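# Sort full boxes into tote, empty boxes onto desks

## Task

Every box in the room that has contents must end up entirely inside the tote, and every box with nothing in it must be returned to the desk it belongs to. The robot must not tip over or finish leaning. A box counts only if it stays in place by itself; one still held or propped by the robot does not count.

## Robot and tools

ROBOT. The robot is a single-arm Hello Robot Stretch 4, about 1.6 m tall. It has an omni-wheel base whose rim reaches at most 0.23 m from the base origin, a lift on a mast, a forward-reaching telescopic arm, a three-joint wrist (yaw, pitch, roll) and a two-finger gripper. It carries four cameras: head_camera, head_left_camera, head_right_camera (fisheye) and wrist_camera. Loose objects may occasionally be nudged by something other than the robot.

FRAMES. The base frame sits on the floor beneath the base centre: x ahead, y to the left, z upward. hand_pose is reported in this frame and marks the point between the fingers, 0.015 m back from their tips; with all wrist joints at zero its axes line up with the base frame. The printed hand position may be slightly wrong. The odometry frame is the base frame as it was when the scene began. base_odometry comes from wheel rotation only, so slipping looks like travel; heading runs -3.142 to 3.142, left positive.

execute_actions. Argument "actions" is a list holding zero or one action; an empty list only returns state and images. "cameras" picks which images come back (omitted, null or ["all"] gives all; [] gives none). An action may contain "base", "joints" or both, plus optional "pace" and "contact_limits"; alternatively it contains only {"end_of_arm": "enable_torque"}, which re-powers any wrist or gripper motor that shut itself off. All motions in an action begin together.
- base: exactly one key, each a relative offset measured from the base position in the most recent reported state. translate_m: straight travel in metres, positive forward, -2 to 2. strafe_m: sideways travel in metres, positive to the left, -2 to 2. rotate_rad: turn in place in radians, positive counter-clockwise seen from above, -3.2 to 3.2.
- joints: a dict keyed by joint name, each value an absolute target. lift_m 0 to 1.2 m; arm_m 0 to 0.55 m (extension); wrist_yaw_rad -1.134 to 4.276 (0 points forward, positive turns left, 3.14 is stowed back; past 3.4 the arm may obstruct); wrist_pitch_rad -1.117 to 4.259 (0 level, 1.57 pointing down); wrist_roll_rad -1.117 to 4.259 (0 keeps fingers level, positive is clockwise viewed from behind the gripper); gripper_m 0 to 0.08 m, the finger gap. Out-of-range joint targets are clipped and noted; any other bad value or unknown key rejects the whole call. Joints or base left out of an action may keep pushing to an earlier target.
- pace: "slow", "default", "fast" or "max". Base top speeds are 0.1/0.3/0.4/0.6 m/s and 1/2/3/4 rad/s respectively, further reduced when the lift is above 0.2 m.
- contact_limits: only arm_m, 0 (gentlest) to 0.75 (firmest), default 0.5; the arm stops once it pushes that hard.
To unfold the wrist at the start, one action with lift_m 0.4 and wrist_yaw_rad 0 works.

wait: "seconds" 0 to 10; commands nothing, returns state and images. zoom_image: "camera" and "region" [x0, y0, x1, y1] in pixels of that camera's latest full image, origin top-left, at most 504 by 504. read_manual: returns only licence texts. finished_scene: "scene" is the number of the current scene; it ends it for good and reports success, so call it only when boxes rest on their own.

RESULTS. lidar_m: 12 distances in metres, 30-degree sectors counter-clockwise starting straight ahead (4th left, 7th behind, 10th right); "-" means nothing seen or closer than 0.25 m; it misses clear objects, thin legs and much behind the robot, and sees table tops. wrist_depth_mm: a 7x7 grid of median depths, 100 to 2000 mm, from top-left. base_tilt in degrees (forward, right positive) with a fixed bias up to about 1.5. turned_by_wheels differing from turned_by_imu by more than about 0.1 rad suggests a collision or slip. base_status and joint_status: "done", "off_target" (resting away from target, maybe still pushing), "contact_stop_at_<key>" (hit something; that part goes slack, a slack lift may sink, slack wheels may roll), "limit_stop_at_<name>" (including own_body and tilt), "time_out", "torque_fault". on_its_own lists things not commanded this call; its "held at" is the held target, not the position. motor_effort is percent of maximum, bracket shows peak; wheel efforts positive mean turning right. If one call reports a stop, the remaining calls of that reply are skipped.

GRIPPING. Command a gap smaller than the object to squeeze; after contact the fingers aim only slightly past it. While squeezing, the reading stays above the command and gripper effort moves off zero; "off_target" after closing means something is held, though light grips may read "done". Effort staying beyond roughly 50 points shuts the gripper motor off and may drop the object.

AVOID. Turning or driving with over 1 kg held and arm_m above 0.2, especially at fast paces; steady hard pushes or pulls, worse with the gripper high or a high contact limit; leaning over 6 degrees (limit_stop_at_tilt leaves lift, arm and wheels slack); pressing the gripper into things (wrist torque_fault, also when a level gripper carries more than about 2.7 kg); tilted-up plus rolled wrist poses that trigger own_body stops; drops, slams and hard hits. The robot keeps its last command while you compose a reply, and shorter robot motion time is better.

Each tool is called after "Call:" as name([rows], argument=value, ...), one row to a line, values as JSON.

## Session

Call:
execute_actions(actions=[])

Scene clock: 0.00 s.
base_odometry: x=+0.000 y=+0.000 heading=+0.000 (m, m, rad; odometry frame)
turned_by_wheels: +0.000 (rad since the last result)
turned_by_imu: +0.000 (rad since the last result)
base_tilt: forward=-0.3 right=+0.1 (deg)
lidar_m: 1.09 1.79 2.12 0.91 0.74 0.72 0.82 0.82 0.81 0.95 0.99 0.97
base_status: not commanded
joint_positions: lift_m=+0.142 arm_m=-0.002 wrist_yaw_rad=+3.090 wrist_pitch_rad=+0.015 wrist_roll_rad=+0.016 gripper_m=+0.040
joint_status: not commanded
motor_effort: lift_m=+22 arm_m=-1 wrist_yaw_rad=-1 wrist_pitch_rad=-8 wrist_roll_rad=-1 gripper_m=+0 wheel_0=+1 wheel_1=-1 wheel_2=+1 (%)
hand_pose: x=-0.0388 y=+0.0983 z=+0.3166 quat_wxyz=(+0.026, -0.007, +0.008, +1.000) (m; base frame)
wrist_depth_mm: 113 134 1118 931 809 707 640 / 107 135 1060 960 809 715 640 / 112 135 286 946 809 715 640 / 133 166 1118 960 831 715 640 / 1464 1430 1138 960 820 723 654 / 1182 1078 161 976 788 715 654 / 878 - 128 820 113 - 647
pictures: head_camera, head_left_camera, head_right_camera, wrist_camera
camera_calibration (this result's frames):
wrist_camera: T_world_to_cam=[[0.0746827, 0.997198, -0.00429985, -0.0973471], [0.0483577, -0.00792838, -0.998799, 0.374121], [-0.996034, 0.0743851, -0.0488143, 0.120962], [0, 0, 0, 1]] pos_world=[0.109661, 0.0910427, 0.379158]
Images, in order (width x height): head_camera 420x560, head_left_camera 420x672, head_right_camera 420x672, wrist_camera 616x392.

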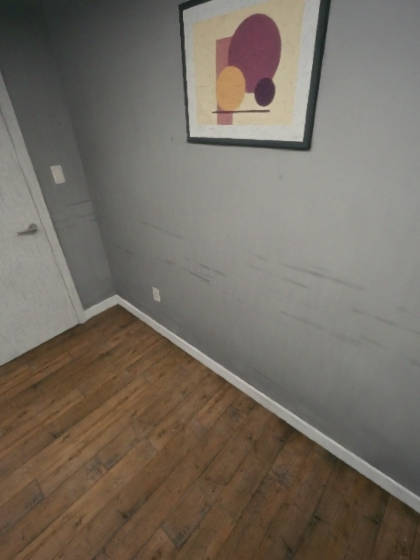

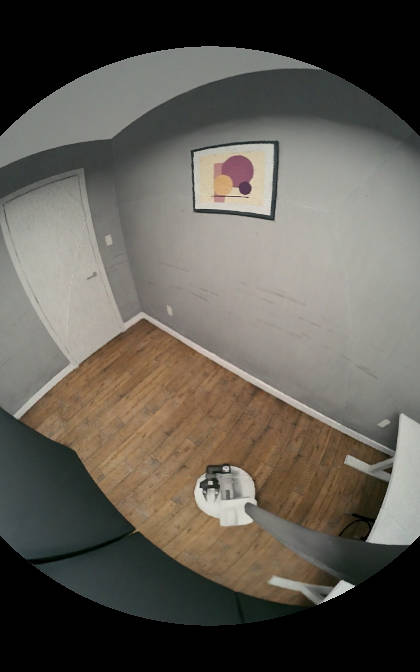

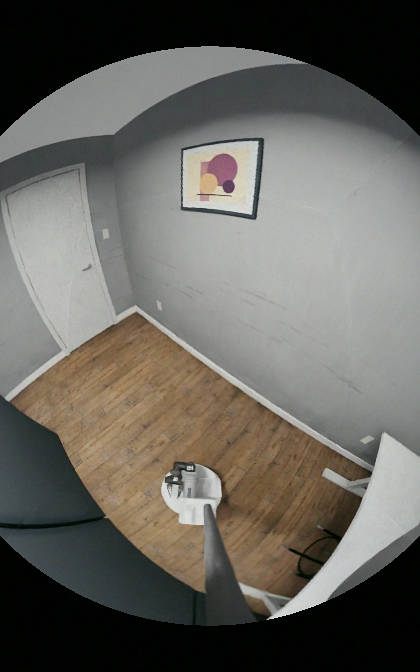

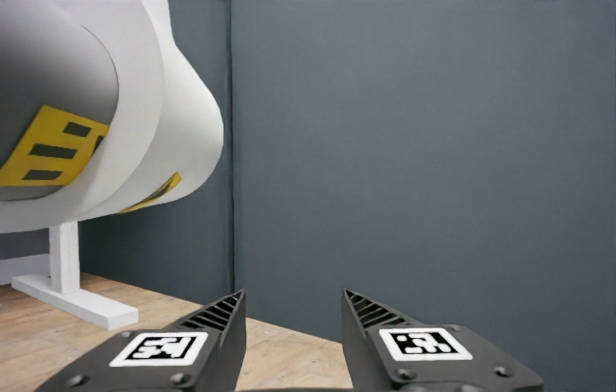

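Look at the desk behind-right.

Call:
execute_actions([
  {"base":{"rotate_rad":-2.2},"joints":{"lift_m":0.4},"pace":"fast"},
], cameras=["head_camera","head_left_camera","head_right_camera"])

Scene clock: 3.00 s.
base_odometry: x=+0.000 y=+0.000 heading=-2.199 (m, m, rad; odometry frame)
turned_by_wheels: -2.199 (rad since the last result)
turned_by_imu: -2.180 (rad since the last result)
base_tilt: forward=-0.3 right=+0.2 (deg)
lidar_m: 0.80 0.88 1.01 0.98 1.05 1.53 2.10 0.98 0.74 0.72 0.77 0.83
base_status: done
joint_positions: lift_m=+0.400 arm_m=-0.002 wrist_yaw_rad=+3.090 wrist_pitch_rad=+0.015 wrist_roll_rad=+0.016 gripper_m=+0.040
joint_status: all done
motor_effort: lift_m=+24(26) arm_m=-1(1) wrist_yaw_rad=+0(0) wrist_pitch_rad=-7(6) wrist_roll_rad=-1(0) gripper_m=+1(1) wheel_0=+5(12) wheel_1=+6(15) wheel_2=+4(10) (%)
hand_pose: x=-0.0388 y=+0.0983 z=+0.5748 quat_wxyz=(+0.026, -0.007, +0.008, +1.000) (m; base frame)
wrist_depth_mm: 114 134 - - - 1983 1366 / 107 135 - - - 1983 1397 / 112 135 287 - - 1983 1366 / 133 166 - - - - 1366 / 1281 - - - - - 1366 / 1308 1983 161 - 1863 1808 1366 / 1229 - 128 1366 113 - 1281
pictures: head_camera, head_left_camera, head_right_camera
Images, in order (width x height): head_camera 420x560, head_left_camera 420x672, head_right_camera 420x672.

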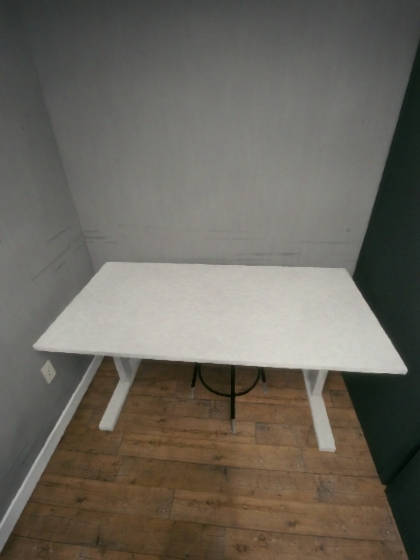

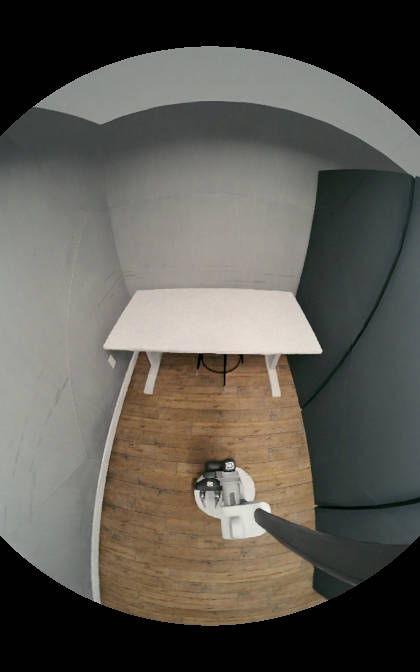

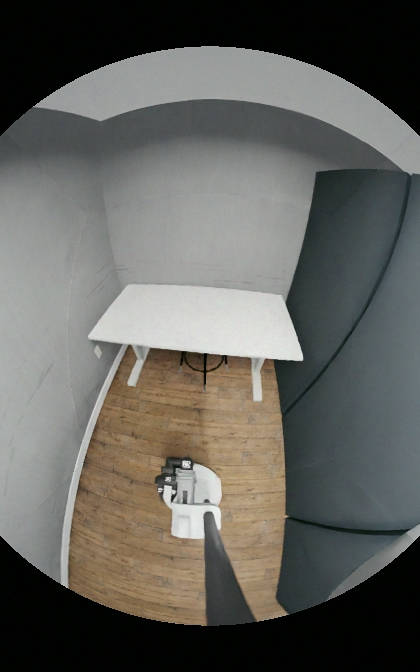

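Call:
execute_actions([
  {"base":{"rotate_rad":3.14},"pace":"fast"},
], cameras=["head_camera","head_left_camera"])

Scene clock: 6.53 s.
base_odometry: x=+0.000 y=+0.000 heading=+0.940 (m, m, rad; odometry frame)
turned_by_wheels: +3.139 (rad since the last result)
turned_by_imu: +3.112 (rad since the last result)
base_tilt: forward=-0.4 right=+0.1 (deg)
lidar_m: 2.11 0.97 0.74 0.72 0.80 0.84 0.80 0.88 1.01 0.99 1.06 1.53
base_status: done
joint_positions: lift_m=+0.400 arm_m=-0.002 wrist_yaw_rad=+3.090 wrist_pitch_rad=+0.015 wrist_roll_rad=+0.016 gripper_m=+0.040
joint_status: not commanded
motor_effort: lift_m=+23(23) arm_m=-2(2) wrist_yaw_rad=+0(1) wrist_pitch_rad=-8(9) wrist_roll_rad=+0(0) gripper_m=+0(0) wheel_0=-5(12) wheel_1=-4(14) wheel_2=-3(15) (%)
hand_pose: x=-0.0387 y=+0.0983 z=+0.5748 quat_wxyz=(+0.026, -0.007, +0.008, +1.000) (m; base frame)
wrist_depth_mm: 113 134 1756 1756 1708 1430 991 / 107 135 1756 1756 1756 1464 960 / 112 135 287 1756 1756 1336 960 / 133 166 1255 1808 1808 1430 976 / 1430 1808 1756 1808 1756 1430 991 / 1499 1808 161 1708 1281 1336 976 / 1397 - 128 1308 113 - 960
pictures: head_camera, head_left_camera
Images, in order (width x height): head_camera 420x560, head_left_camera 420x672.

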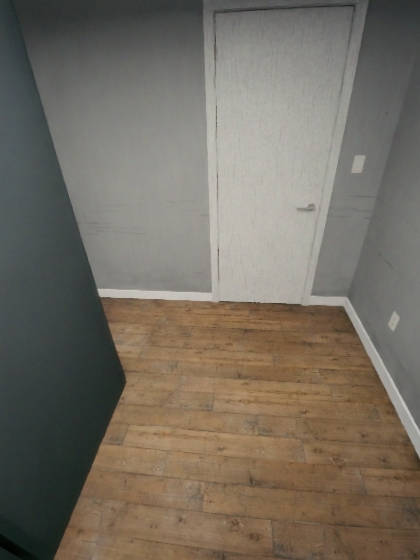

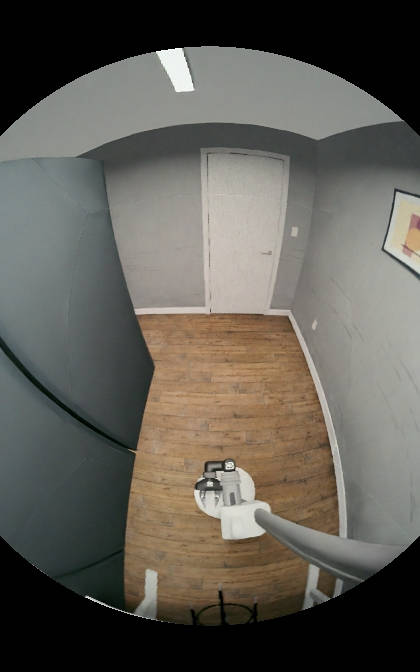

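Call:
execute_actions([
  {"base":{"translate_m":1.64},"pace":"fast"},
], cameras=[])

Call:
execute_actions([
  {"base":{"rotate_rad":1.57},"pace":"fast"},
], cameras=["head_camera","head_left_camera"])

Scene clock: 13.63 s.
base_odometry: x=+0.966 y=+1.325 heading=+0.941 (m, m, rad; odometry frame)
turned_by_wheels: +0.001 (rad since the last result)
turned_by_imu: +0.004 (rad since the last result)
base_tilt: forward=-0.3 right=+0.1 (deg)
lidar_m: 0.46 0.55 0.79 2.82 0.74 0.94 2.95 1.46 1.14 1.12 0.65 0.47
base_status: done
joint_positions: lift_m=+0.400 arm_m=-0.002 wrist_yaw_rad=+3.090 wrist_pitch_rad=+0.015 wrist_roll_rad=+0.016 gripper_m=+0.040
joint_status: not commanded
motor_effort: lift_m=+23(23) arm_m=-2(2) wrist_yaw_rad=+0(0) wrist_pitch_rad=-7(8) wrist_roll_rad=-1(0) gripper_m=+1(0) wheel_0=+4(11) wheel_1=+5(10) wheel_2=+0(13) (%)
hand_pose: x=-0.0387 y=+0.0983 z=+0.5748 quat_wxyz=(+0.026, -0.007, +0.008, +1.000) (m; base frame)
wrist_depth_mm: 113 134 - - - 1138 768 / 107 135 - - - 1138 768 / 112 135 286 - - 1138 759 / 133 166 - - - 1138 778 / 1863 - - - - 1160 768 / 1756 - 160 1983 1618 1060 778 / 1499 - 128 1366 113 - 759
pictures: none
No camera images: the call's "cameras" was empty. Leave "cameras" out to get every camera's image.

Scene clock: 15.37 s.
base_odometry: x=+0.966 y=+1.325 heading=+2.510 (m, m, rad; odometry frame)
turned_by_wheels: +1.569 (rad since the last result)
turned_by_imu: +1.555 (rad since the last result)
base_tilt: forward=-0.3 right=+0.2 (deg)
lidar_m: 2.85 0.73 0.94 2.45 1.45 1.14 1.12 0.64 0.47 0.46 0.54 0.80
base_status: done
joint_positions: lift_m=+0.400 arm_m=-0.002 wrist_yaw_rad=+3.090 wrist_pitch_rad=+0.015 wrist_roll_rad=+0.016 gripper_m=+0.040
joint_status: not commanded
motor_effort: lift_m=+23(23) arm_m=-2(2) wrist_yaw_rad=-1(0) wrist_pitch_rad=-7(8) wrist_roll_rad=+0(0) gripper_m=+0(0) wheel_0=-4(12) wheel_1=-4(12) wheel_2=-4(13) (%)
hand_pose: x=-0.0387 y=+0.0983 z=+0.5748 quat_wxyz=(+0.026, -0.007, +0.008, +1.000) (m; base frame)
wrist_depth_mm: 113 134 1229 1229 1229 1229 1229 / 107 135 1255 1281 1255 1255 1255 / 112 135 286 1255 1255 1255 1255 / 133 166 1281 1255 1255 1255 1255 / 866 1281 1281 1281 1255 1255 1255 / 866 1281 160 1281 1281 1308 1281 / 854 - 128 1281 113 - 1281
pictures: head_camera, head_left_camera
Images, in order (width x height): head_camera 420x560, head_left_camera 420x672.

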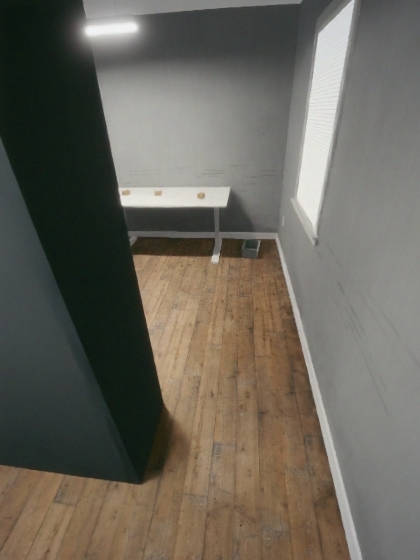

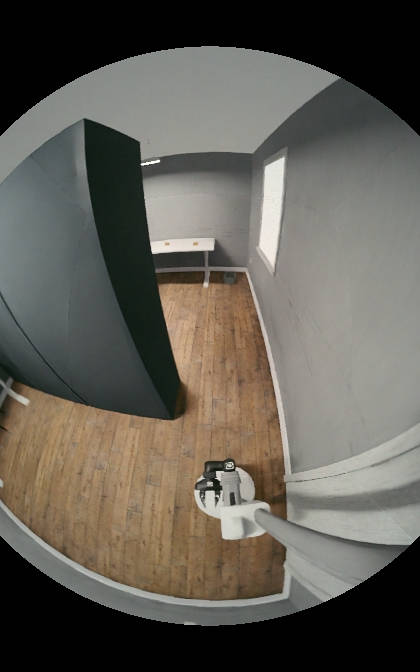

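Call:
execute_actions([
  {"base":{"rotate_rad":-0.07},"joints":{"lift_m":0.6},"pace":"fast"},
], cameras=[])

Call:
execute_actions([
  {"base":{"translate_m":1.7},"joints":{"wrist_yaw_rad":0,"gripper_m":0.08},"pace":"fast"},
], cameras=["head_camera","head_left_camera"])

Scene clock: 18.57 s.
base_odometry: x=+0.966 y=+1.325 heading=+2.441 (m, m, rad; odometry frame)
turned_by_wheels: -0.069 (rad since the last result)
turned_by_imu: -0.068 (rad since the last result)
base_tilt: forward=-0.3 right=+0.1 (deg)
lidar_m: 1.98 0.76 0.86 2.46 1.56 1.16 1.12 0.69 0.50 0.47 0.53 0.74
base_status: done
joint_positions: lift_m=+0.600 arm_m=-0.002 wrist_yaw_rad=+3.090 wrist_pitch_rad=+0.015 wrist_roll_rad=+0.016 gripper_m=+0.040
joint_status: all done
motor_effort: lift_m=+23(26) arm_m=-2(2) wrist_yaw_rad=-1(0) wrist_pitch_rad=-7(7) wrist_roll_rad=+0(1) gripper_m=+0(0) wheel_0=+6(7) wheel_1=+5(11) wheel_2=+3(10) (%)
hand_pose: x=-0.0387 y=+0.0983 z=+0.7748 quat_wxyz=(+0.026, -0.007, +0.008, +1.000) (m; base frame)
wrist_depth_mm: 114 134 1229 1255 1255 1281 1308 / 107 134 1229 1255 1281 1308 1336 / 112 135 286 1255 1281 1308 1336 / 133 166 1255 1255 1308 1336 1336 / 1008 1229 1255 1281 1308 1308 1366 / 1008 1229 161 1281 1308 1308 1336 / 960 - 128 1308 113 - 1366
pictures: none
No camera images: the call's "cameras" was empty. Leave "cameras" out to get every camera's image.

Scene clock: 24.10 s.
base_odometry: x=-0.334 y=+2.420 heading=+2.442 (m, m, rad; odometry frame)
turned_by_wheels: +0.001 (rad since the last result)
turned_by_imu: +0.004 (rad since the last result)
base_tilt: forward=-0.4 right=+0.2 (deg)
lidar_m: 1.14 1.18 1.65 2.30 0.91 0.78 1.91 0.76 0.56 0.50 0.51 0.73
base_status: done
joint_positions: lift_m=+0.600 arm_m=-0.002 wrist_yaw_rad=+0.000 wrist_pitch_rad=+0.015 wrist_roll_rad=+0.016 gripper_m=+0.080
joint_status: all done
motor_effort: lift_m=+23(23) arm_m=-2(2) wrist_yaw_rad=-1(8) wrist_pitch_rad=-6(8) wrist_roll_rad=+0(0) gripper_m=+2(1) wheel_0=+4(11) wheel_1=+4(11) wheel_2=+0(13) (%)
hand_pose: x=+0.3818 y=-0.0874 z=+0.7748 quat_wxyz=(+1.000, +0.008, +0.008, +0.000) (m; base frame)
wrist_depth_mm: 1661 1661 1756 1661 1661 1025 691 / 1661 1708 1661 1708 1756 1042 691 / 1708 1708 1756 1708 1756 1025 691 / 1708 1708 1708 1756 1756 1042 668 / 1756 1708 1661 1756 1756 1042 715 / 1756 1708 1756 1756 1618 904 699 / - 114 1576 1756 1576 - -
pictures: head_camera, head_left_camera
Images, in order (width x height): head_camera 420x560, head_left_camera 420x672.

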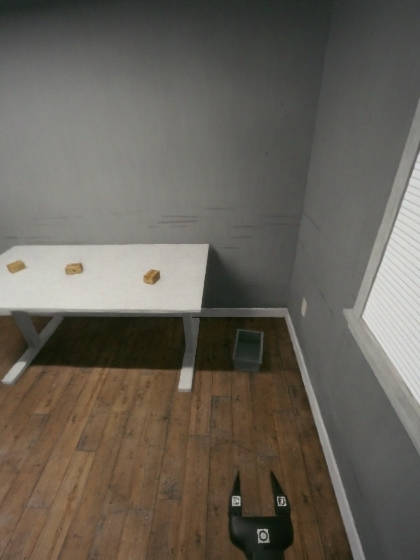

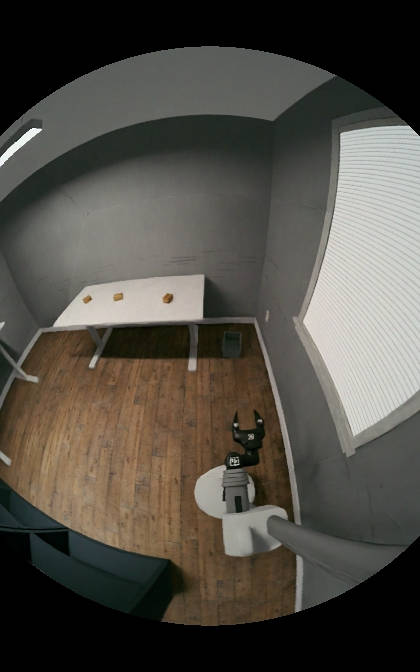

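Call:
execute_actions([
  {"base":{"strafe_m":0.457},"joints":{"lift_m":0.92,"wrist_pitch_rad":1.57},"pace":"fast"},
], cameras=[])

Call:
execute_actions([
  {"base":{"translate_m":0.8},"joints":{"arm_m":0.3},"pace":"fast"},
], cameras=["head_camera","wrist_camera"])

Scene clock: 29.13 s.
base_odometry: x=-0.629 y=+2.070 heading=+2.442 (m, m, rad; odometry frame)
turned_by_wheels: +0.000 (rad since the last result)
turned_by_imu: +0.000 (rad since the last result)
base_tilt: forward=-0.3 right=+0.2 (deg)
lidar_m: 1.13 1.20 2.01 1.94 0.89 0.66 0.62 1.40 1.03 0.97 1.01 1.17
base_status: done
joint_positions: lift_m=+0.920 arm_m=-0.002 wrist_yaw_rad=+0.000 wrist_pitch_rad=+1.570 wrist_roll_rad=+0.016 gripper_m=+0.080
joint_status: all done
motor_effort: lift_m=+23(25) arm_m=-2(2) wrist_yaw_rad=+0(0) wrist_pitch_rad=-1(4) wrist_roll_rad=+0(1) gripper_m=+2(2) wheel_0=-1(14) wheel_1=+1(18) wheel_2=+0(2) (%)
hand_pose: x=+0.1693 y=-0.0874 z=+0.8854 quat_wxyz=(+0.707, +0.006, +0.707, -0.006) (m; base frame)
wrist_depth_mm: 1008 1025 1025 1025 1042 1060 1060 / 1008 1025 1025 1060 1042 1060 1078 / 1025 1042 1042 1042 1060 1060 1060 / 1025 1042 1042 1042 1060 1078 1078 / 1025 1042 831 842 1042 1078 1060 / 1042 831 831 842 1078 1060 1078 / - 114 831 854 1060 - -
pictures: none
No camera images: the call's "cameras" was empty. Leave "cameras" out to get every camera's image.

Scene clock: 32.70 s.
base_odometry: x=-1.241 y=+2.585 heading=+2.442 (m, m, rad; odometry frame)
turned_by_wheels: +0.000 (rad since the last result)
turned_by_imu: +0.002 (rad since the last result)
base_tilt: forward=-0.3 right=+0.1 (deg)
lidar_m: 0.31 0.36 0.48 1.92 1.98 1.49 1.42 1.42 1.03 0.98 0.46 0.36
base_status: done
joint_positions: lift_m=+0.920 arm_m=+0.299 wrist_yaw_rad=+0.000 wrist_pitch_rad=+1.570 wrist_roll_rad=+0.016 gripper_m=+0.080
joint_status: all done
motor_effort: lift_m=+23(23) arm_m=+4(7) wrist_yaw_rad=-2(0) wrist_pitch_rad=-1(1) wrist_roll_rad=+0(1) gripper_m=+2(2) wheel_0=+4(9) wheel_1=+5(12) wheel_2=-3(14) (%)
hand_pose: x=+0.4703 y=-0.0874 z=+0.8854 quat_wxyz=(+0.707, +0.006, +0.707, -0.006) (m; base frame)
wrist_depth_mm: 303 304 306 259 310 315 317 / 303 306 307 262 312 315 317 / 306 307 310 312 315 317 320 / 306 309 310 312 315 319 320 / 307 310 312 315 317 319 322 / 309 312 314 317 317 320 324 / - 114 315 319 320 - -
pictures: head_camera, wrist_camera
camera_calibration (this result's frames):
wrist_camera: T_world_to_cam=[[-0.00440942, -0.999725, 0.0230522, -0.109338], [-0.999455, 0.00515972, 0.0325904, 0.496922], [-0.0327003, -0.0228959, -0.999203, 1.04954], [0, 0, 0, 1]] pos_world=[0.530489, -0.0878414, 1.03503]
Images, in order (width x height): head_camera 420x560, wrist_camera 616x392.

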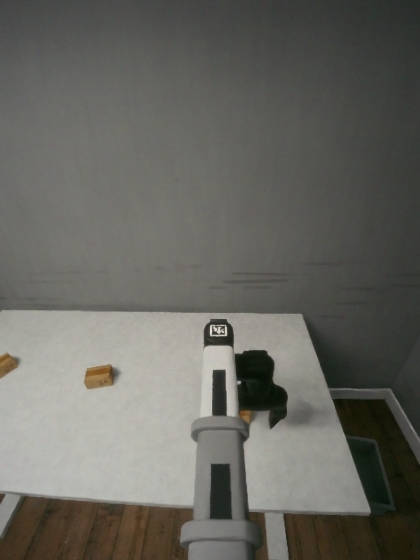

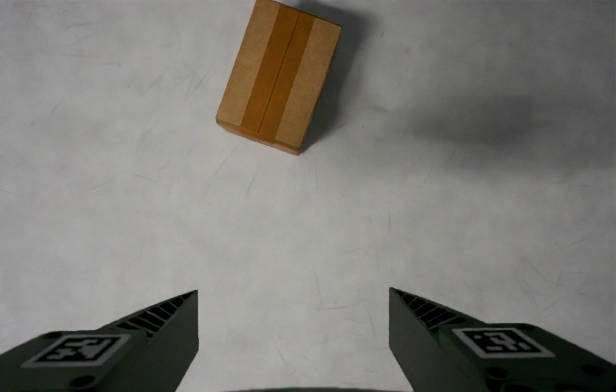

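Call:
execute_actions([
  {"base":{"strafe_m":0.006},"joints":{"arm_m":0.433,"wrist_roll_rad":0.356,"lift_m":0.87}},
], cameras=["wrist_camera"])

Scene clock: 35.93 s.
base_odometry: x=-1.245 y=+2.580 heading=+2.443 (m, m, rad; odometry frame)
turned_by_wheels: +0.000 (rad since the last result)
turned_by_imu: +0.000 (rad since the last result)
base_tilt: forward=-0.3 right=+0.1 (deg)
lidar_m: 0.33 0.37 0.50 1.91 2.00 1.48 1.42 1.44 1.04 0.97 0.47 0.36
base_status: done
joint_positions: lift_m=+0.870 arm_m=+0.432 wrist_yaw_rad=+0.000 wrist_pitch_rad=+1.570 wrist_roll_rad=+0.356 gripper_m=+0.080
joint_status: all done
motor_effort: lift_m=+19(20) arm_m=+4(5) wrist_yaw_rad=-2(0) wrist_pitch_rad=-1(1) wrist_roll_rad=+1(4) gripper_m=+2(2) wheel_0=+0(11) wheel_1=+2(11) wheel_2=+0(2) (%)
hand_pose: x=+0.6032 y=-0.0874 z=+0.8358 quat_wxyz=(+0.696, +0.125, +0.696, -0.125) (m; base frame)
wrist_depth_mm: 254 256 257 259 262 263 265 / 255 256 258 260 262 264 266 / 256 258 259 260 264 265 267 / 257 258 262 263 266 266 268 / 258 259 260 213 266 267 270 / 259 260 214 215 266 268 272 / - 114 265 216 267 - -
pictures: wrist_camera
camera_calibration (this result's frames):
wrist_camera: T_world_to_cam=[[-0.337046, -0.941211, 0.0228259, 0.0983582], [-0.940699, 0.337657, 0.0327516, 0.62489], [-0.0385335, -0.0104334, -0.999203, 1.00892], [0, 0, 0, 1]] pos_world=[0.659862, -0.107896, 0.9854]
Images, in order (width x height): wrist_camera 616x392.

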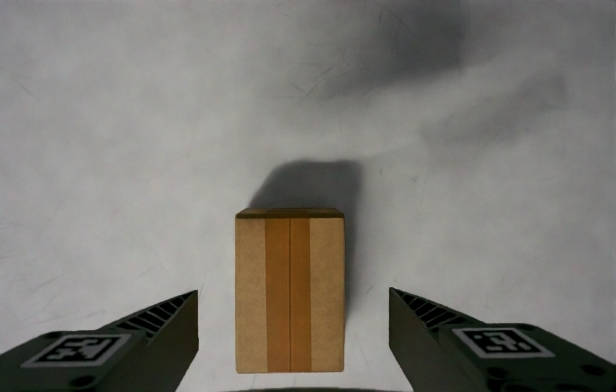

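Call:
execute_actions([
  {"joints":{"lift_m":0.79}},
], cameras=["wrist_camera"])

Call:
execute_actions([
  {"joints":{"gripper_m":0.04}},
], cameras=[])

Call:
execute_actions([
  {"joints":{"lift_m":0.87,"wrist_roll_rad":0.016}},
], cameras=[])

Call:
execute_actions([
  {"joints":{"wrist_pitch_rad":0.1}},
], cameras=["wrist_camera"])

Scene clock: 40.07 s.
base_odometry: x=-1.245 y=+2.580 heading=+2.443 (m, m, rad; odometry frame)
turned_by_wheels: +0.000 (rad since the last result)
turned_by_imu: +0.000 (rad since the last result)
base_tilt: forward=-0.3 right=+0.1 (deg)
lidar_m: 0.34 0.35 0.50 1.91 1.99 1.49 1.42 1.45 1.03 0.98 0.44 0.35
base_status: not commanded
joint_positions: lift_m=+0.790 arm_m=+0.432 wrist_yaw_rad=+0.000 wrist_pitch_rad=+1.570 wrist_roll_rad=+0.356 gripper_m=+0.080
joint_status: all done
motor_effort: lift_m=+19(19) arm_m=+5(5) wrist_yaw_rad=-1(1) wrist_pitch_rad=+1(0) wrist_roll_rad=+1(1) gripper_m=+2(2) wheel_0=-1(1) wheel_1=+2(3) wheel_2=+1(1) (%)
hand_pose: x=+0.6032 y=-0.0874 z=+0.7557 quat_wxyz=(+0.696, +0.125, +0.696, -0.125) (m; base frame)
wrist_depth_mm: 176 177 178 179 181 183 183 / 177 178 179 181 182 183 185 / 178 179 180 181 183 184 185 / 179 180 181 183 184 185 186 / 180 180 132 133 184 186 187 / 180 181 132 133 140 186 188 / - 114 133 134 135 - -
pictures: wrist_camera
camera_calibration (this result's frames):
wrist_camera: T_world_to_cam=[[-0.337047, -0.941211, 0.0228259, 0.100185], [-0.940699, 0.337658, 0.0327518, 0.627511], [-0.0385337, -0.0104334, -0.999203, 0.928959], [0, 0, 0, 1]] pos_world=[0.659863, -0.107896, 0.90538]
Images, in order (width x height): wrist_camera 616x392.

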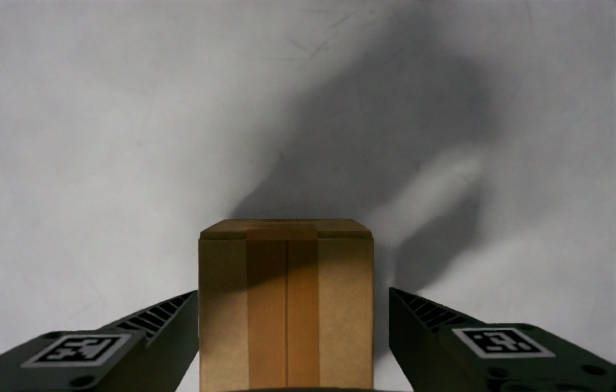

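Scene clock: 41.07 s.
base_odometry: x=-1.245 y=+2.580 heading=+2.443 (m, m, rad; odometry frame)
turned_by_wheels: +0.000 (rad since the last result)
turned_by_imu: +0.000 (rad since the last result)
base_tilt: forward=-0.3 right=+0.1 (deg)
lidar_m: 0.33 0.35 0.49 1.90 2.00 1.50 1.43 1.43 1.00 0.97 0.46 0.35
base_status: not commanded
joint_positions: lift_m=+0.790 arm_m=+0.432 wrist_yaw_rad=+0.000 wrist_pitch_rad=+1.570 wrist_roll_rad=+0.356 gripper_m=+0.059
joint_status: gripper_m off_target (ended at +0.059, target +0.040)
on_its_own: gripper_m is held at +0.053, not at your +0.040, by its contact guard: the fingers met something
motor_effort: lift_m=+18(19) arm_m=+5(4) wrist_yaw_rad=-1(2) wrist_pitch_rad=+0(0) wrist_roll_rad=+1(1) gripper_m=-38(39) wheel_0=+0(0) wheel_1=+3(2) wheel_2=+0(0) (%)
hand_pose: x=+0.6032 y=-0.0874 z=+0.7557 quat_wxyz=(+0.696, +0.125, +0.696, -0.125) (m; base frame)
wrist_depth_mm: 176 177 178 179 181 182 183 / 177 178 179 180 182 183 184 / 178 179 180 182 182 184 185 / 178 180 181 182 184 185 186 / 179 180 132 133 185 186 187 / 180 181 133 133 134 186 188 / 180 - 133 134 132 - -
pictures: none
No camera images: the call's "cameras" was empty. Leave "cameras" out to get every camera's image.

Scene clock: 42.37 s.
base_odometry: x=-1.245 y=+2.580 heading=+2.443 (m, m, rad; odometry frame)
turned_by_wheels: +0.000 (rad since the last result)
turned_by_imu: +0.000 (rad since the last result)
base_tilt: forward=-0.2 right=+0.2 (deg)
lidar_m: 0.33 0.34 0.50 1.91 2.03 1.50 1.43 1.43 1.03 0.98 0.47 0.34
base_status: not commanded
joint_positions: lift_m=+0.870 arm_m=+0.432 wrist_yaw_rad=+0.000 wrist_pitch_rad=+1.570 wrist_roll_rad=+0.016 gripper_m=+0.059
joint_status: all done
on_its_own: gripper_m is held at +0.053, not at your +0.040, by its contact guard: the fingers met something
motor_effort: lift_m=+25(25) arm_m=+5(5) wrist_yaw_rad=-1(1) wrist_pitch_rad=-2(2) wrist_roll_rad=-1(5) gripper_m=-38(38) wheel_0=-1(1) wheel_1=+3(2) wheel_2=+0(0) (%)
hand_pose: x=+0.6032 y=-0.0874 z=+0.8353 quat_wxyz=(+0.707, +0.006, +0.707, -0.006) (m; base frame)
wrist_depth_mm: 253 254 257 258 259 263 264 / 255 255 257 260 262 264 265 / 254 257 258 262 263 265 266 / 255 257 260 262 264 267 268 / 256 259 132 133 266 268 270 / 258 259 133 133 134 268 271 / 259 - 133 134 132 - 271
pictures: none
No camera images: the call's "cameras" was empty. Leave "cameras" out to get every camera's image.

Scene clock: 43.77 s.
base_odometry: x=-1.245 y=+2.580 heading=+2.443 (m, m, rad; odometry frame)
turned_by_wheels: +0.000 (rad since the last result)
turned_by_imu: +0.000 (rad since the last result)
base_tilt: forward=-0.3 right=+0.2 (deg)
lidar_m: 0.31 0.37 0.52 1.91 2.01 1.48 1.42 1.44 1.00 0.98 0.43 0.37
base_status: not commanded
joint_positions: lift_m=+0.870 arm_m=+0.432 wrist_yaw_rad=+0.000 wrist_pitch_rad=+0.105 wrist_roll_rad=+0.016 gripper_m=+0.059
joint_status: all done
on_its_own: gripper_m is held at +0.053, not at your +0.040, by its contact guard: the fingers met something
motor_effort: lift_m=+24(25) arm_m=+5(5) wrist_yaw_rad=-1(0) wrist_pitch_rad=-15(17) wrist_roll_rad=-2(2) gripper_m=-38(37) wheel_0=+0(1) wheel_1=+3(3) wheel_2=+0(1) (%)
hand_pose: x=+0.8146 y=-0.0874 z=+1.0256 quat_wxyz=(+0.999, +0.008, +0.053, +0.000) (m; base frame)
wrist_depth_mm: 439 439 442 442 442 442 442 / 449 449 449 445 449 452 452 / 455 459 455 462 462 462 462 / 466 469 466 469 469 473 469 / 477 477 132 133 477 477 477 / 488 484 132 133 134 488 492 / 492 - 133 134 132 - 496
pictures: wrist_camera
camera_calibration (this result's frames):
wrist_camera: T_world_to_cam=[[-0.0234318, -0.999723, -0.00236256, -0.0694899], [-0.138338, 0.00558286, -0.990369, 1.18414], [0.990108, -0.0228793, -0.13843, -0.515106], [0, 0, 0, 1]] pos_world=[0.672193, -0.0878668, 1.10126]
Images, in order (width x height): wrist_camera 616x392.

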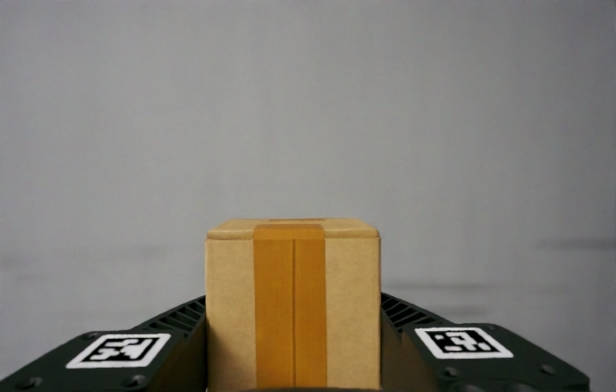

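Call:
execute_actions([
  {"joints":{"arm_m":0,"wrist_pitch_rad":1.57,"lift_m":0.92},"base":{"strafe_m":-0.6},"pace":"fast"},
], cameras=["head_camera"])

Scene clock: 49.03 s.
base_odometry: x=-0.859 y=+3.040 heading=+2.443 (m, m, rad; odometry frame)
turned_by_wheels: +0.000 (rad since the last result)
turned_by_imu: +0.001 (rad since the last result)
base_tilt: forward=-0.2 right=+0.1 (deg)
lidar_m: 0.52 0.39 0.47 1.53 2.02 1.54 1.55 0.55 0.38 0.36 0.41 0.57
base_status: done
joint_positions: lift_m=+0.920 arm_m=+0.001 wrist_yaw_rad=+0.000 wrist_pitch_rad=+1.570 wrist_roll_rad=+0.016 gripper_m=+0.059
joint_status: all done
on_its_own: gripper_m is held at +0.053, not at your +0.040, by its contact guard: the fingers met something
motor_effort: lift_m=+24(25) arm_m=-4(5) wrist_yaw_rad=-1(4) wrist_pitch_rad=+0(13) wrist_roll_rad=-1(1) gripper_m=-37(38) wheel_0=+3(13) wheel_1=-2(17) wheel_2=+0(1) (%)
hand_pose: x=+0.1718 y=-0.0874 z=+0.8853 quat_wxyz=(+0.707, +0.006, +0.707, -0.006) (m; base frame)
wrist_depth_mm: 1008 1008 1025 1025 1042 741 517 / 1008 1008 1042 1042 1042 741 512 / 1008 1025 1042 1042 1060 732 512 / 1025 1008 1025 1042 1042 732 508 / 1042 1042 132 133 1042 732 508 / 1042 1042 132 133 134 676 504 / 1042 - 133 134 132 - 469
pictures: head_camera
Images, in order (width x height): head_camera 420x560.

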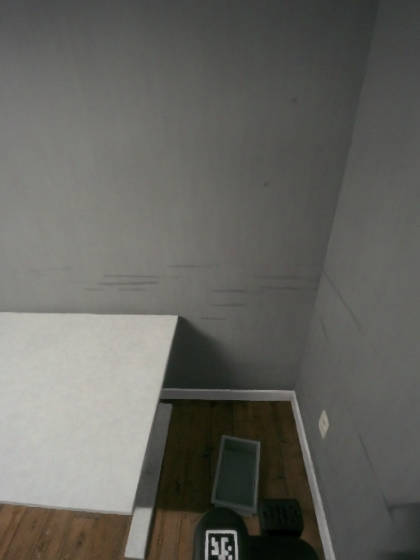

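Call:
execute_actions([
  {"joints":{"lift_m":0.32},"base":{"strafe_m":-0.012},"pace":"fast"},
], cameras=[])

Call:
execute_actions([
  {"joints":{"arm_m":0.5,"wrist_roll_rad":0.2,"lift_m":0.28},"pace":"fast"},
], cameras=["head_camera","wrist_camera"])

Scene clock: 54.83 s.
base_odometry: x=-0.851 y=+3.049 heading=+2.443 (m, m, rad; odometry frame)
turned_by_wheels: +0.000 (rad since the last result)
turned_by_imu: +0.001 (rad since the last result)
base_tilt: forward=-0.3 right=+0.1 (deg)
lidar_m: 0.51 0.41 0.47 1.52 2.02 1.56 1.49 0.55 0.39 0.35 0.39 0.60
base_status: done
joint_positions: lift_m=+0.320 arm_m=+0.001 wrist_yaw_rad=+0.000 wrist_pitch_rad=+1.570 wrist_roll_rad=+0.016 gripper_m=+0.059
joint_status: all done
on_its_own: gripper_m is held at +0.053, not at your +0.040, by its contact guard: the fingers met something
motor_effort: lift_m=+20(21) arm_m=-4(4) wrist_yaw_rad=-1(0) wrist_pitch_rad=+2(1) wrist_roll_rad=+0(1) gripper_m=-38(38) wheel_0=+5(12) wheel_1=-2(13) wheel_2=+0(0) (%)
hand_pose: x=+0.1718 y=-0.0874 z=+0.2856 quat_wxyz=(+0.707, +0.006, +0.707, -0.006) (m; base frame)
wrist_depth_mm: 418 424 427 433 433 439 439 / 424 427 430 433 436 439 442 / 424 427 430 436 439 442 445 / 430 430 433 439 439 442 445 / 427 233 132 133 442 445 449 / 220 219 133 133 134 449 449 / 218 - 133 134 132 - 436
pictures: none
No camera images: the call's "cameras" was empty. Leave "cameras" out to get every camera's image.

Scene clock: 56.93 s.
base_odometry: x=-0.851 y=+3.049 heading=+2.443 (m, m, rad; odometry frame)
turned_by_wheels: +0.000 (rad since the last result)
turned_by_imu: +0.000 (rad since the last result)
base_tilt: forward=-0.3 right=+0.1 (deg)
lidar_m: 0.50 0.39 0.45 1.54 2.03 1.54 1.48 0.53 0.37 0.36 0.38 0.60
base_status: not commanded
joint_positions: lift_m=+0.280 arm_m=+0.499 wrist_yaw_rad=+0.000 wrist_pitch_rad=+1.570 wrist_roll_rad=+0.200 gripper_m=+0.059
joint_status: all done
on_its_own: gripper_m is held at +0.053, not at your +0.040, by its contact guard: the fingers met something
motor_effort: lift_m=+20(20) arm_m=+5(4) wrist_yaw_rad=-1(1) wrist_pitch_rad=+1(2) wrist_roll_rad=+0(3) gripper_m=-38(38) wheel_0=+4(5) wheel_1=-3(3) wheel_2=+0(0) (%)
hand_pose: x=+0.6703 y=-0.0874 z=+0.2456 quat_wxyz=(+0.704, +0.071, +0.703, -0.070) (m; base frame)
wrist_depth_mm: 379 384 384 387 392 394 399 / 382 382 283 282 300 394 399 / 382 319 387 389 349 397 402 / 384 319 387 392 347 399 402 / 387 320 132 133 276 399 407 / 387 290 132 133 134 402 407 / 389 - 133 134 132 - 410
pictures: head_camera, wrist_camera
camera_calibration (this result's frames):
wrist_camera: T_world_to_cam=[[-0.186972, -0.982099, 0.0228822, 0.0302526], [-0.981698, 0.187653, 0.0324824, 0.721762], [-0.0361948, -0.0163901, -0.99921, 0.419728], [0, 0, 0, 1]] pos_world=[0.729401, -0.0988502, 0.39526]
Images, in order (width x height): head_camera 420x560, wrist_camera 616x392.

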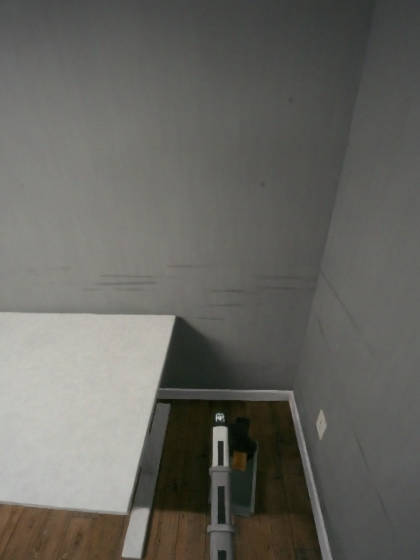

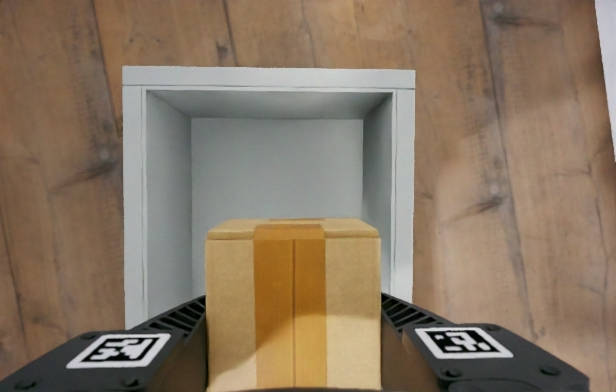

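Call:
execute_actions([
  {"joints":{"arm_m":0.545},"base":{"strafe_m":0.026}},
], cameras=[])

Call:
execute_actions([
  {"joints":{"lift_m":0.1}},
], cameras=["wrist_camera"])

Scene clock: 59.40 s.
base_odometry: x=-0.868 y=+3.029 heading=+2.443 (m, m, rad; odometry frame)
turned_by_wheels: +0.000 (rad since the last result)
turned_by_imu: +0.000 (rad since the last result)
base_tilt: forward=-0.3 right=+0.1 (deg)
lidar_m: 0.56 0.40 0.47 1.53 2.01 1.55 1.60 0.56 0.40 0.39 0.42 0.51
base_status: done
joint_positions: lift_m=+0.280 arm_m=+0.544 wrist_yaw_rad=+0.000 wrist_pitch_rad=+1.570 wrist_roll_rad=+0.200 gripper_m=+0.059
joint_status: all done
on_its_own: gripper_m is held at +0.053, not at your +0.040, by its contact guard: the fingers met something
motor_effort: lift_m=+20(20) arm_m=+5(5) wrist_yaw_rad=-1(1) wrist_pitch_rad=+0(2) wrist_roll_rad=+0(0) gripper_m=-38(38) wheel_0=-1(12) wheel_1=+3(11) wheel_2=+0(0) (%)
hand_pose: x=+0.7153 y=-0.0874 z=+0.2456 quat_wxyz=(+0.704, +0.071, +0.703, -0.070) (m; base frame)
wrist_depth_mm: 379 379 384 389 389 394 397 / 382 384 387 392 394 394 399 / 382 387 268 290 287 397 402 / 382 389 353 392 392 399 399 / 387 389 132 133 315 402 404 / 387 392 132 133 134 402 404 / 392 - 133 134 132 - 407
pictures: none
No camera images: the call's "cameras" was empty. Leave "cameras" out to get every camera's image.

Scene clock: 61.23 s.
base_odometry: x=-0.868 y=+3.029 heading=+2.443 (m, m, rad; odometry frame)
turned_by_wheels: +0.000 (rad since the last result)
turned_by_imu: +0.000 (rad since the last result)
base_tilt: forward=-0.2 right=+0.2 (deg)
lidar_m: 0.53 0.40 0.47 1.54 2.03 1.55 1.61 0.57 0.41 0.39 0.40 0.51
base_status: not commanded
joint_positions: lift_m=+0.100 arm_m=+0.544 wrist_yaw_rad=+0.000 wrist_pitch_rad=+1.570 wrist_roll_rad=+0.200 gripper_m=+0.059
joint_status: all done
on_its_own: gripper_m is held at +0.053, not at your +0.040, by its contact guard: the fingers met something
motor_effort: lift_m=+20(20) arm_m=+4(5) wrist_yaw_rad=-2(1) wrist_pitch_rad=+0(2) wrist_roll_rad=+0(0) gripper_m=-38(38) wheel_0=-1(1) wheel_1=+4(4) wheel_2=+0(0) (%)
hand_pose: x=+0.7152 y=-0.0874 z=+0.0657 quat_wxyz=(+0.704, +0.071, +0.703, -0.071) (m; base frame)
wrist_depth_mm: - - - - - - - / - 114 114 113 113 112 - / 113 150 206 207 209 186 158 / 114 162 208 208 211 211 158 / 114 162 132 133 211 210 158 / 114 151 132 133 134 197 158 / - - 133 134 132 - -
pictures: wrist_camera
camera_calibration (this result's frames):
wrist_camera: T_world_to_cam=[[-0.187113, -0.982071, 0.0229241, 0.0428682], [-0.981663, 0.187799, 0.0327019, 0.771673], [-0.0364207, -0.0163847, -0.999202, 0.241719], [0, 0, 0, 1]] pos_world=[0.774347, -0.0988591, 0.215309]
Images, in order (width x height): wrist_camera 616x392.

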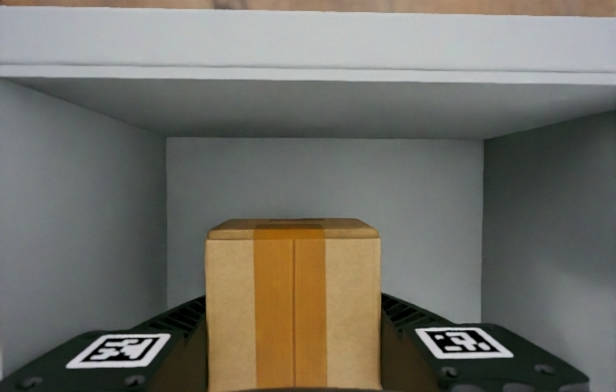

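Call:
execute_actions([
  {"base":{"strafe_m":-0.012},"joints":{"lift_m":0.085}},
], cameras=[])

Call:
execute_actions([
  {"joints":{"lift_m":0.074}},
], cameras=[])

Call:
execute_actions([
  {"joints":{"gripper_m":0.07}},
], cameras=[])

Call:
execute_actions([
  {"joints":{"lift_m":0.35},"pace":"fast"},
], cameras=["wrist_camera"])

Scene clock: 63.23 s.
base_odometry: x=-0.860 y=+3.038 heading=+2.443 (m, m, rad; odometry frame)
turned_by_wheels: +0.000 (rad since the last result)
turned_by_imu: +0.000 (rad since the last result)
base_tilt: forward=-0.3 right=+0.2 (deg)
lidar_m: 0.55 0.38 0.47 1.53 2.02 1.55 1.56 0.54 0.41 0.37 0.41 0.64
base_status: done
joint_positions: lift_m=+0.085 arm_m=+0.544 wrist_yaw_rad=+0.000 wrist_pitch_rad=+1.570 wrist_roll_rad=+0.200 gripper_m=+0.059
joint_status: all done
on_its_own: gripper_m is held at +0.053, not at your +0.040, by its contact guard: the fingers met something
motor_effort: lift_m=+20(21) arm_m=+5(5) wrist_yaw_rad=-1(1) wrist_pitch_rad=-2(1) wrist_roll_rad=+0(0) gripper_m=-38(38) wheel_0=+5(11) wheel_1=-4(11) wheel_2=+0(1) (%)
hand_pose: x=+0.7152 y=-0.0874 z=+0.0507 quat_wxyz=(+0.704, +0.071, +0.703, -0.071) (m; base frame)
wrist_depth_mm: - - - - - - - / - - - - - - - / 123 164 191 192 193 165 140 / 123 190 193 193 195 186 140 / 123 190 132 133 195 186 140 / 123 176 132 133 134 174 140 / 112 - 133 134 132 - -
pictures: none
No camera images: the call's "cameras" was empty. Leave "cameras" out to get every camera's image.

Scene clock: 63.90 s.
base_odometry: x=-0.860 y=+3.038 heading=+2.443 (m, m, rad; odometry frame)
turned_by_wheels: +0.000 (rad since the last result)
turned_by_imu: +0.000 (rad since the last result)
base_tilt: forward=-0.2 right=+0.1 (deg)
lidar_m: 0.53 0.37 0.48 1.55 2.02 1.55 1.55 0.53 0.39 0.37 0.41 0.62
base_status: not commanded
joint_positions: lift_m=+0.074 arm_m=+0.544 wrist_yaw_rad=+0.000 wrist_pitch_rad=+1.570 wrist_roll_rad=+0.200 gripper_m=+0.059
joint_status: all done
on_its_own: gripper_m is held at +0.053, not at your +0.040, by its contact guard: the fingers met something
motor_effort: lift_m=+19(21) arm_m=+5(5) wrist_yaw_rad=-1(0) wrist_pitch_rad=+1(0) wrist_roll_rad=+0(0) gripper_m=-37(38) wheel_0=+5(5) wheel_1=-4(4) wheel_2=+0(0) (%)
hand_pose: x=+0.7152 y=-0.0874 z=+0.0397 quat_wxyz=(+0.704, +0.071, +0.703, -0.071) (m; base frame)
wrist_depth_mm: - - - - - - - / - - - - - - - / 123 165 180 181 182 164 140 / 123 180 181 182 183 185 140 / 123 181 132 133 185 186 140 / 123 176 133 133 134 175 139 / 112 - 133 134 132 - -
pictures: none
No camera images: the call's "cameras" was empty. Leave "cameras" out to get every camera's image.

Scene clock: 64.67 s.
base_odometry: x=-0.860 y=+3.038 heading=+2.443 (m, m, rad; odometry frame)
turned_by_wheels: +0.000 (rad since the last result)
turned_by_imu: +0.000 (rad since the last result)
base_tilt: forward=-0.2 right=+0.2 (deg)
lidar_m: 0.54 0.39 0.46 1.51 2.02 1.56 1.55 0.53 0.39 0.38 0.41 0.61
base_status: not commanded
joint_positions: lift_m=+0.074 arm_m=+0.544 wrist_yaw_rad=+0.000 wrist_pitch_rad=+1.570 wrist_roll_rad=+0.200 gripper_m=+0.070
joint_status: all done
motor_effort: lift_m=+19(19) arm_m=+5(5) wrist_yaw_rad=-1(1) wrist_pitch_rad=+0(0) wrist_roll_rad=+0(0) gripper_m=+3(34) wheel_0=+5(5) wheel_1=-4(4) wheel_2=+0(0) (%)
hand_pose: x=+0.7152 y=-0.0874 z=+0.0397 quat_wxyz=(+0.704, +0.071, +0.703, -0.071) (m; base frame)
wrist_depth_mm: - - - - - - - / - - - - - - - / 123 164 181 182 183 164 140 / 123 180 182 183 185 185 140 / 123 181 133 133 186 186 140 / 123 165 133 134 135 174 139 / 107 101 134 135 135 - -
pictures: none
No camera images: the call's "cameras" was empty. Leave "cameras" out to get every camera's image.

Scene clock: 66.43 s.
base_odometry: x=-0.860 y=+3.038 heading=+2.443 (m, m, rad; odometry frame)
turned_by_wheels: +0.000 (rad since the last result)
turned_by_imu: +0.000 (rad since the last result)
base_tilt: forward=-0.3 right=+0.2 (deg)
lidar_m: 0.53 0.39 0.47 1.52 2.04 1.53 1.59 0.54 0.38 0.37 0.41 0.58
base_status: not commanded
joint_positions: lift_m=+0.350 arm_m=+0.544 wrist_yaw_rad=+0.000 wrist_pitch_rad=+1.570 wrist_roll_rad=+0.200 gripper_m=+0.070
joint_status: all done
motor_effort: lift_m=+24(28) arm_m=+5(5) wrist_yaw_rad=-1(1) wrist_pitch_rad=-1(0) wrist_roll_rad=+0(0) gripper_m=+2(3) wheel_0=+5(5) wheel_1=-4(4) wheel_2=+0(0) (%)
hand_pose: x=+0.7152 y=-0.0874 z=+0.3154 quat_wxyz=(+0.704, +0.071, +0.703, -0.071) (m; base frame)
wrist_depth_mm: 449 455 455 459 462 466 462 / 452 452 455 462 466 466 466 / 452 455 462 459 466 469 469 / 455 459 455 462 462 473 477 / 455 459 462 413 466 473 477 / 459 462 418 466 347 473 477 / 455 101 421 466 154 - -
pictures: wrist_camera
camera_calibration (this result's frames):
wrist_camera: T_world_to_cam=[[-0.187143, -0.982065, 0.0229285, 0.0371653], [-0.981656, 0.187829, 0.0327251, 0.763501], [-0.0364448, -0.0163836, -0.999201, 0.491225], [0, 0, 0, 1]] pos_world=[0.774353, -0.0988609, 0.464995]
Images, in order (width x height): wrist_camera 616x392.

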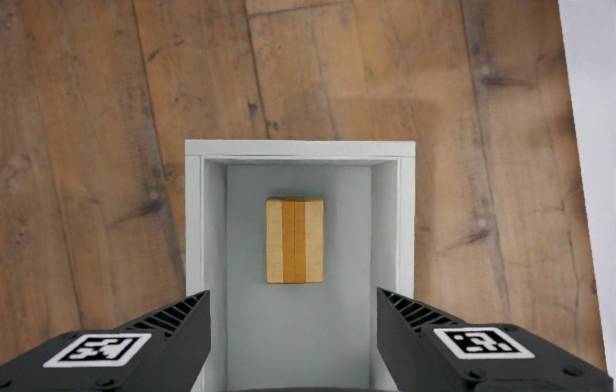

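Call:
execute_actions([
  {"joints":{"lift_m":0.92,"arm_m":0,"gripper_m":0.08,"wrist_roll_rad":0.016},"pace":"fast"},
], cameras=[])

Call:
execute_actions([
  {"base":{"strafe_m":1.07},"pace":"fast"},
], cameras=[])

Call:
execute_actions([
  {"joints":{"arm_m":0.4},"pace":"fast"},
], cameras=["wrist_camera","head_camera"])

Scene clock: 70.60 s.
base_odometry: x=-0.860 y=+3.038 heading=+2.443 (m, m, rad; odometry frame)
turned_by_wheels: +0.000 (rad since the last result)
turned_by_imu: +0.000 (rad since the last result)
base_tilt: forward=-0.2 right=+0.1 (deg)
lidar_m: 0.53 0.39 0.48 1.53 2.03 1.55 1.58 0.55 0.41 0.37 0.40 0.58
base_status: not commanded
joint_positions: lift_m=+0.920 arm_m=+0.001 wrist_yaw_rad=+0.000 wrist_pitch_rad=+1.570 wrist_roll_rad=+0.016 gripper_m=+0.080
joint_status: all done
motor_effort: lift_m=+23(29) arm_m=-4(6) wrist_yaw_rad=+0(2) wrist_pitch_rad=-1(1) wrist_roll_rad=-1(4) gripper_m=+2(3) wheel_0=+5(6) wheel_1=-4(4) wheel_2=+0(0) (%)
hand_pose: x=+0.1718 y=-0.0874 z=+0.8854 quat_wxyz=(+0.707, +0.006, +0.707, -0.006) (m; base frame)
wrist_depth_mm: 1008 1025 1025 1042 1060 759 521 / 1008 1042 1025 1042 1042 750 517 / 1042 1025 1042 1060 1060 750 517 / 1025 1025 1042 1060 1078 741 512 / 1042 1042 831 842 1060 732 508 / 1025 831 831 842 1060 647 496 / - 114 842 831 1060 - -
pictures: none
No camera images: the call's "cameras" was empty. Leave "cameras" out to get every camera's image.

Scene clock: 74.70 s.
base_odometry: x=-1.548 y=+2.218 heading=+2.443 (m, m, rad; odometry frame)
turned_by_wheels: +0.000 (rad since the last result)
turned_by_imu: +0.000 (rad since the last result)
base_tilt: forward=-0.4 right=+0.1 (deg)
lidar_m: 0.35 0.37 0.55 1.44 1.54 1.47 1.40 1.50 1.52 1.46 0.50 0.38
base_status: done
joint_positions: lift_m=+0.920 arm_m=+0.001 wrist_yaw_rad=+0.000 wrist_pitch_rad=+1.570 wrist_roll_rad=+0.016 gripper_m=+0.080
joint_status: not commanded
motor_effort: lift_m=+23(23) arm_m=-4(5) wrist_yaw_rad=+0(0) wrist_pitch_rad=-1(2) wrist_roll_rad=-1(1) gripper_m=+2(2) wheel_0=-3(16) wheel_1=+3(15) wheel_2=+0(2) (%)
hand_pose: x=+0.1718 y=-0.0874 z=+0.8854 quat_wxyz=(+0.707, +0.006, +0.707, -0.006) (m; base frame)
wrist_depth_mm: 976 327 319 312 314 315 319 / 1008 1025 1042 1042 1042 1060 1060 / 1025 1025 1042 1042 1060 1060 1060 / 1025 1042 1042 1042 1042 1078 1078 / 1025 1042 831 831 1060 1078 1078 / 1042 831 831 842 1078 1060 1078 / - 114 842 842 1078 - -
pictures: none
No camera images: the call's "cameras" was empty. Leave "cameras" out to get every camera's image.

Scene clock: 76.63 s.
base_odometry: x=-1.548 y=+2.218 heading=+2.443 (m, m, rad; odometry frame)
turned_by_wheels: +0.000 (rad since the last result)
turned_by_imu: +0.000 (rad since the last result)
base_tilt: forward=-0.3 right=+0.2 (deg)
lidar_m: 0.34 0.37 0.54 1.43 1.52 1.48 1.42 1.50 1.53 1.46 0.51 0.36
base_status: not commanded
joint_positions: lift_m=+0.920 arm_m=+0.399 wrist_yaw_rad=+0.000 wrist_pitch_rad=+1.570 wrist_roll_rad=+0.016 gripper_m=+0.080
joint_status: all done
motor_effort: lift_m=+23(23) arm_m=+4(4) wrist_yaw_rad=-2(2) wrist_pitch_rad=+1(2) wrist_roll_rad=-1(0) gripper_m=+2(3) wheel_0=-3(3) wheel_1=+3(3) wheel_2=+0(0) (%)
hand_pose: x=+0.5703 y=-0.0874 z=+0.8854 quat_wxyz=(+0.707, +0.006, +0.707, -0.006) (m; base frame)
wrist_depth_mm: 301 304 257 309 312 315 315 / 304 304 259 309 314 315 317 / 306 307 310 312 314 317 319 / 307 307 309 314 315 319 322 / 307 309 312 314 317 319 322 / 309 310 314 315 317 322 324 / - 114 314 319 319 - -
pictures: head_camera, wrist_camera
camera_calibration (this result's frames):
wrist_camera: T_world_to_cam=[[-0.00413312, -0.999726, 0.023052, -0.109054], [-0.99946, 0.00488126, 0.0324936, 0.596959], [-0.0325972, -0.0229052, -0.999206, 1.05277], [0, 0, 0, 1]] pos_world=[0.630504, -0.0878246, 1.03505]
Images, in order (width x height): head_camera 420x560, wrist_camera 616x392.

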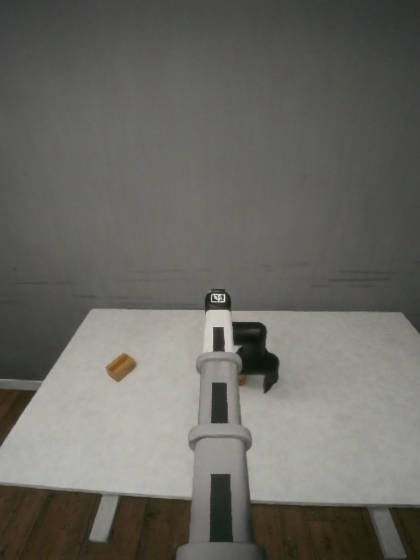

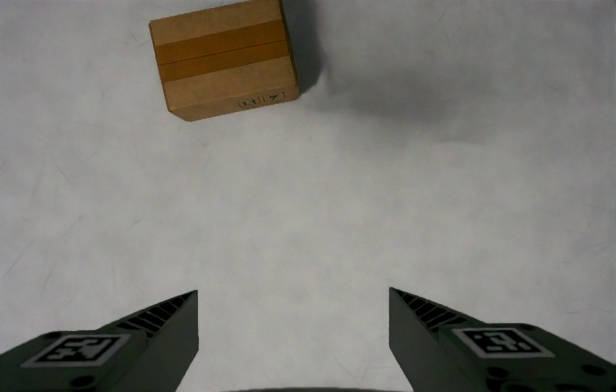

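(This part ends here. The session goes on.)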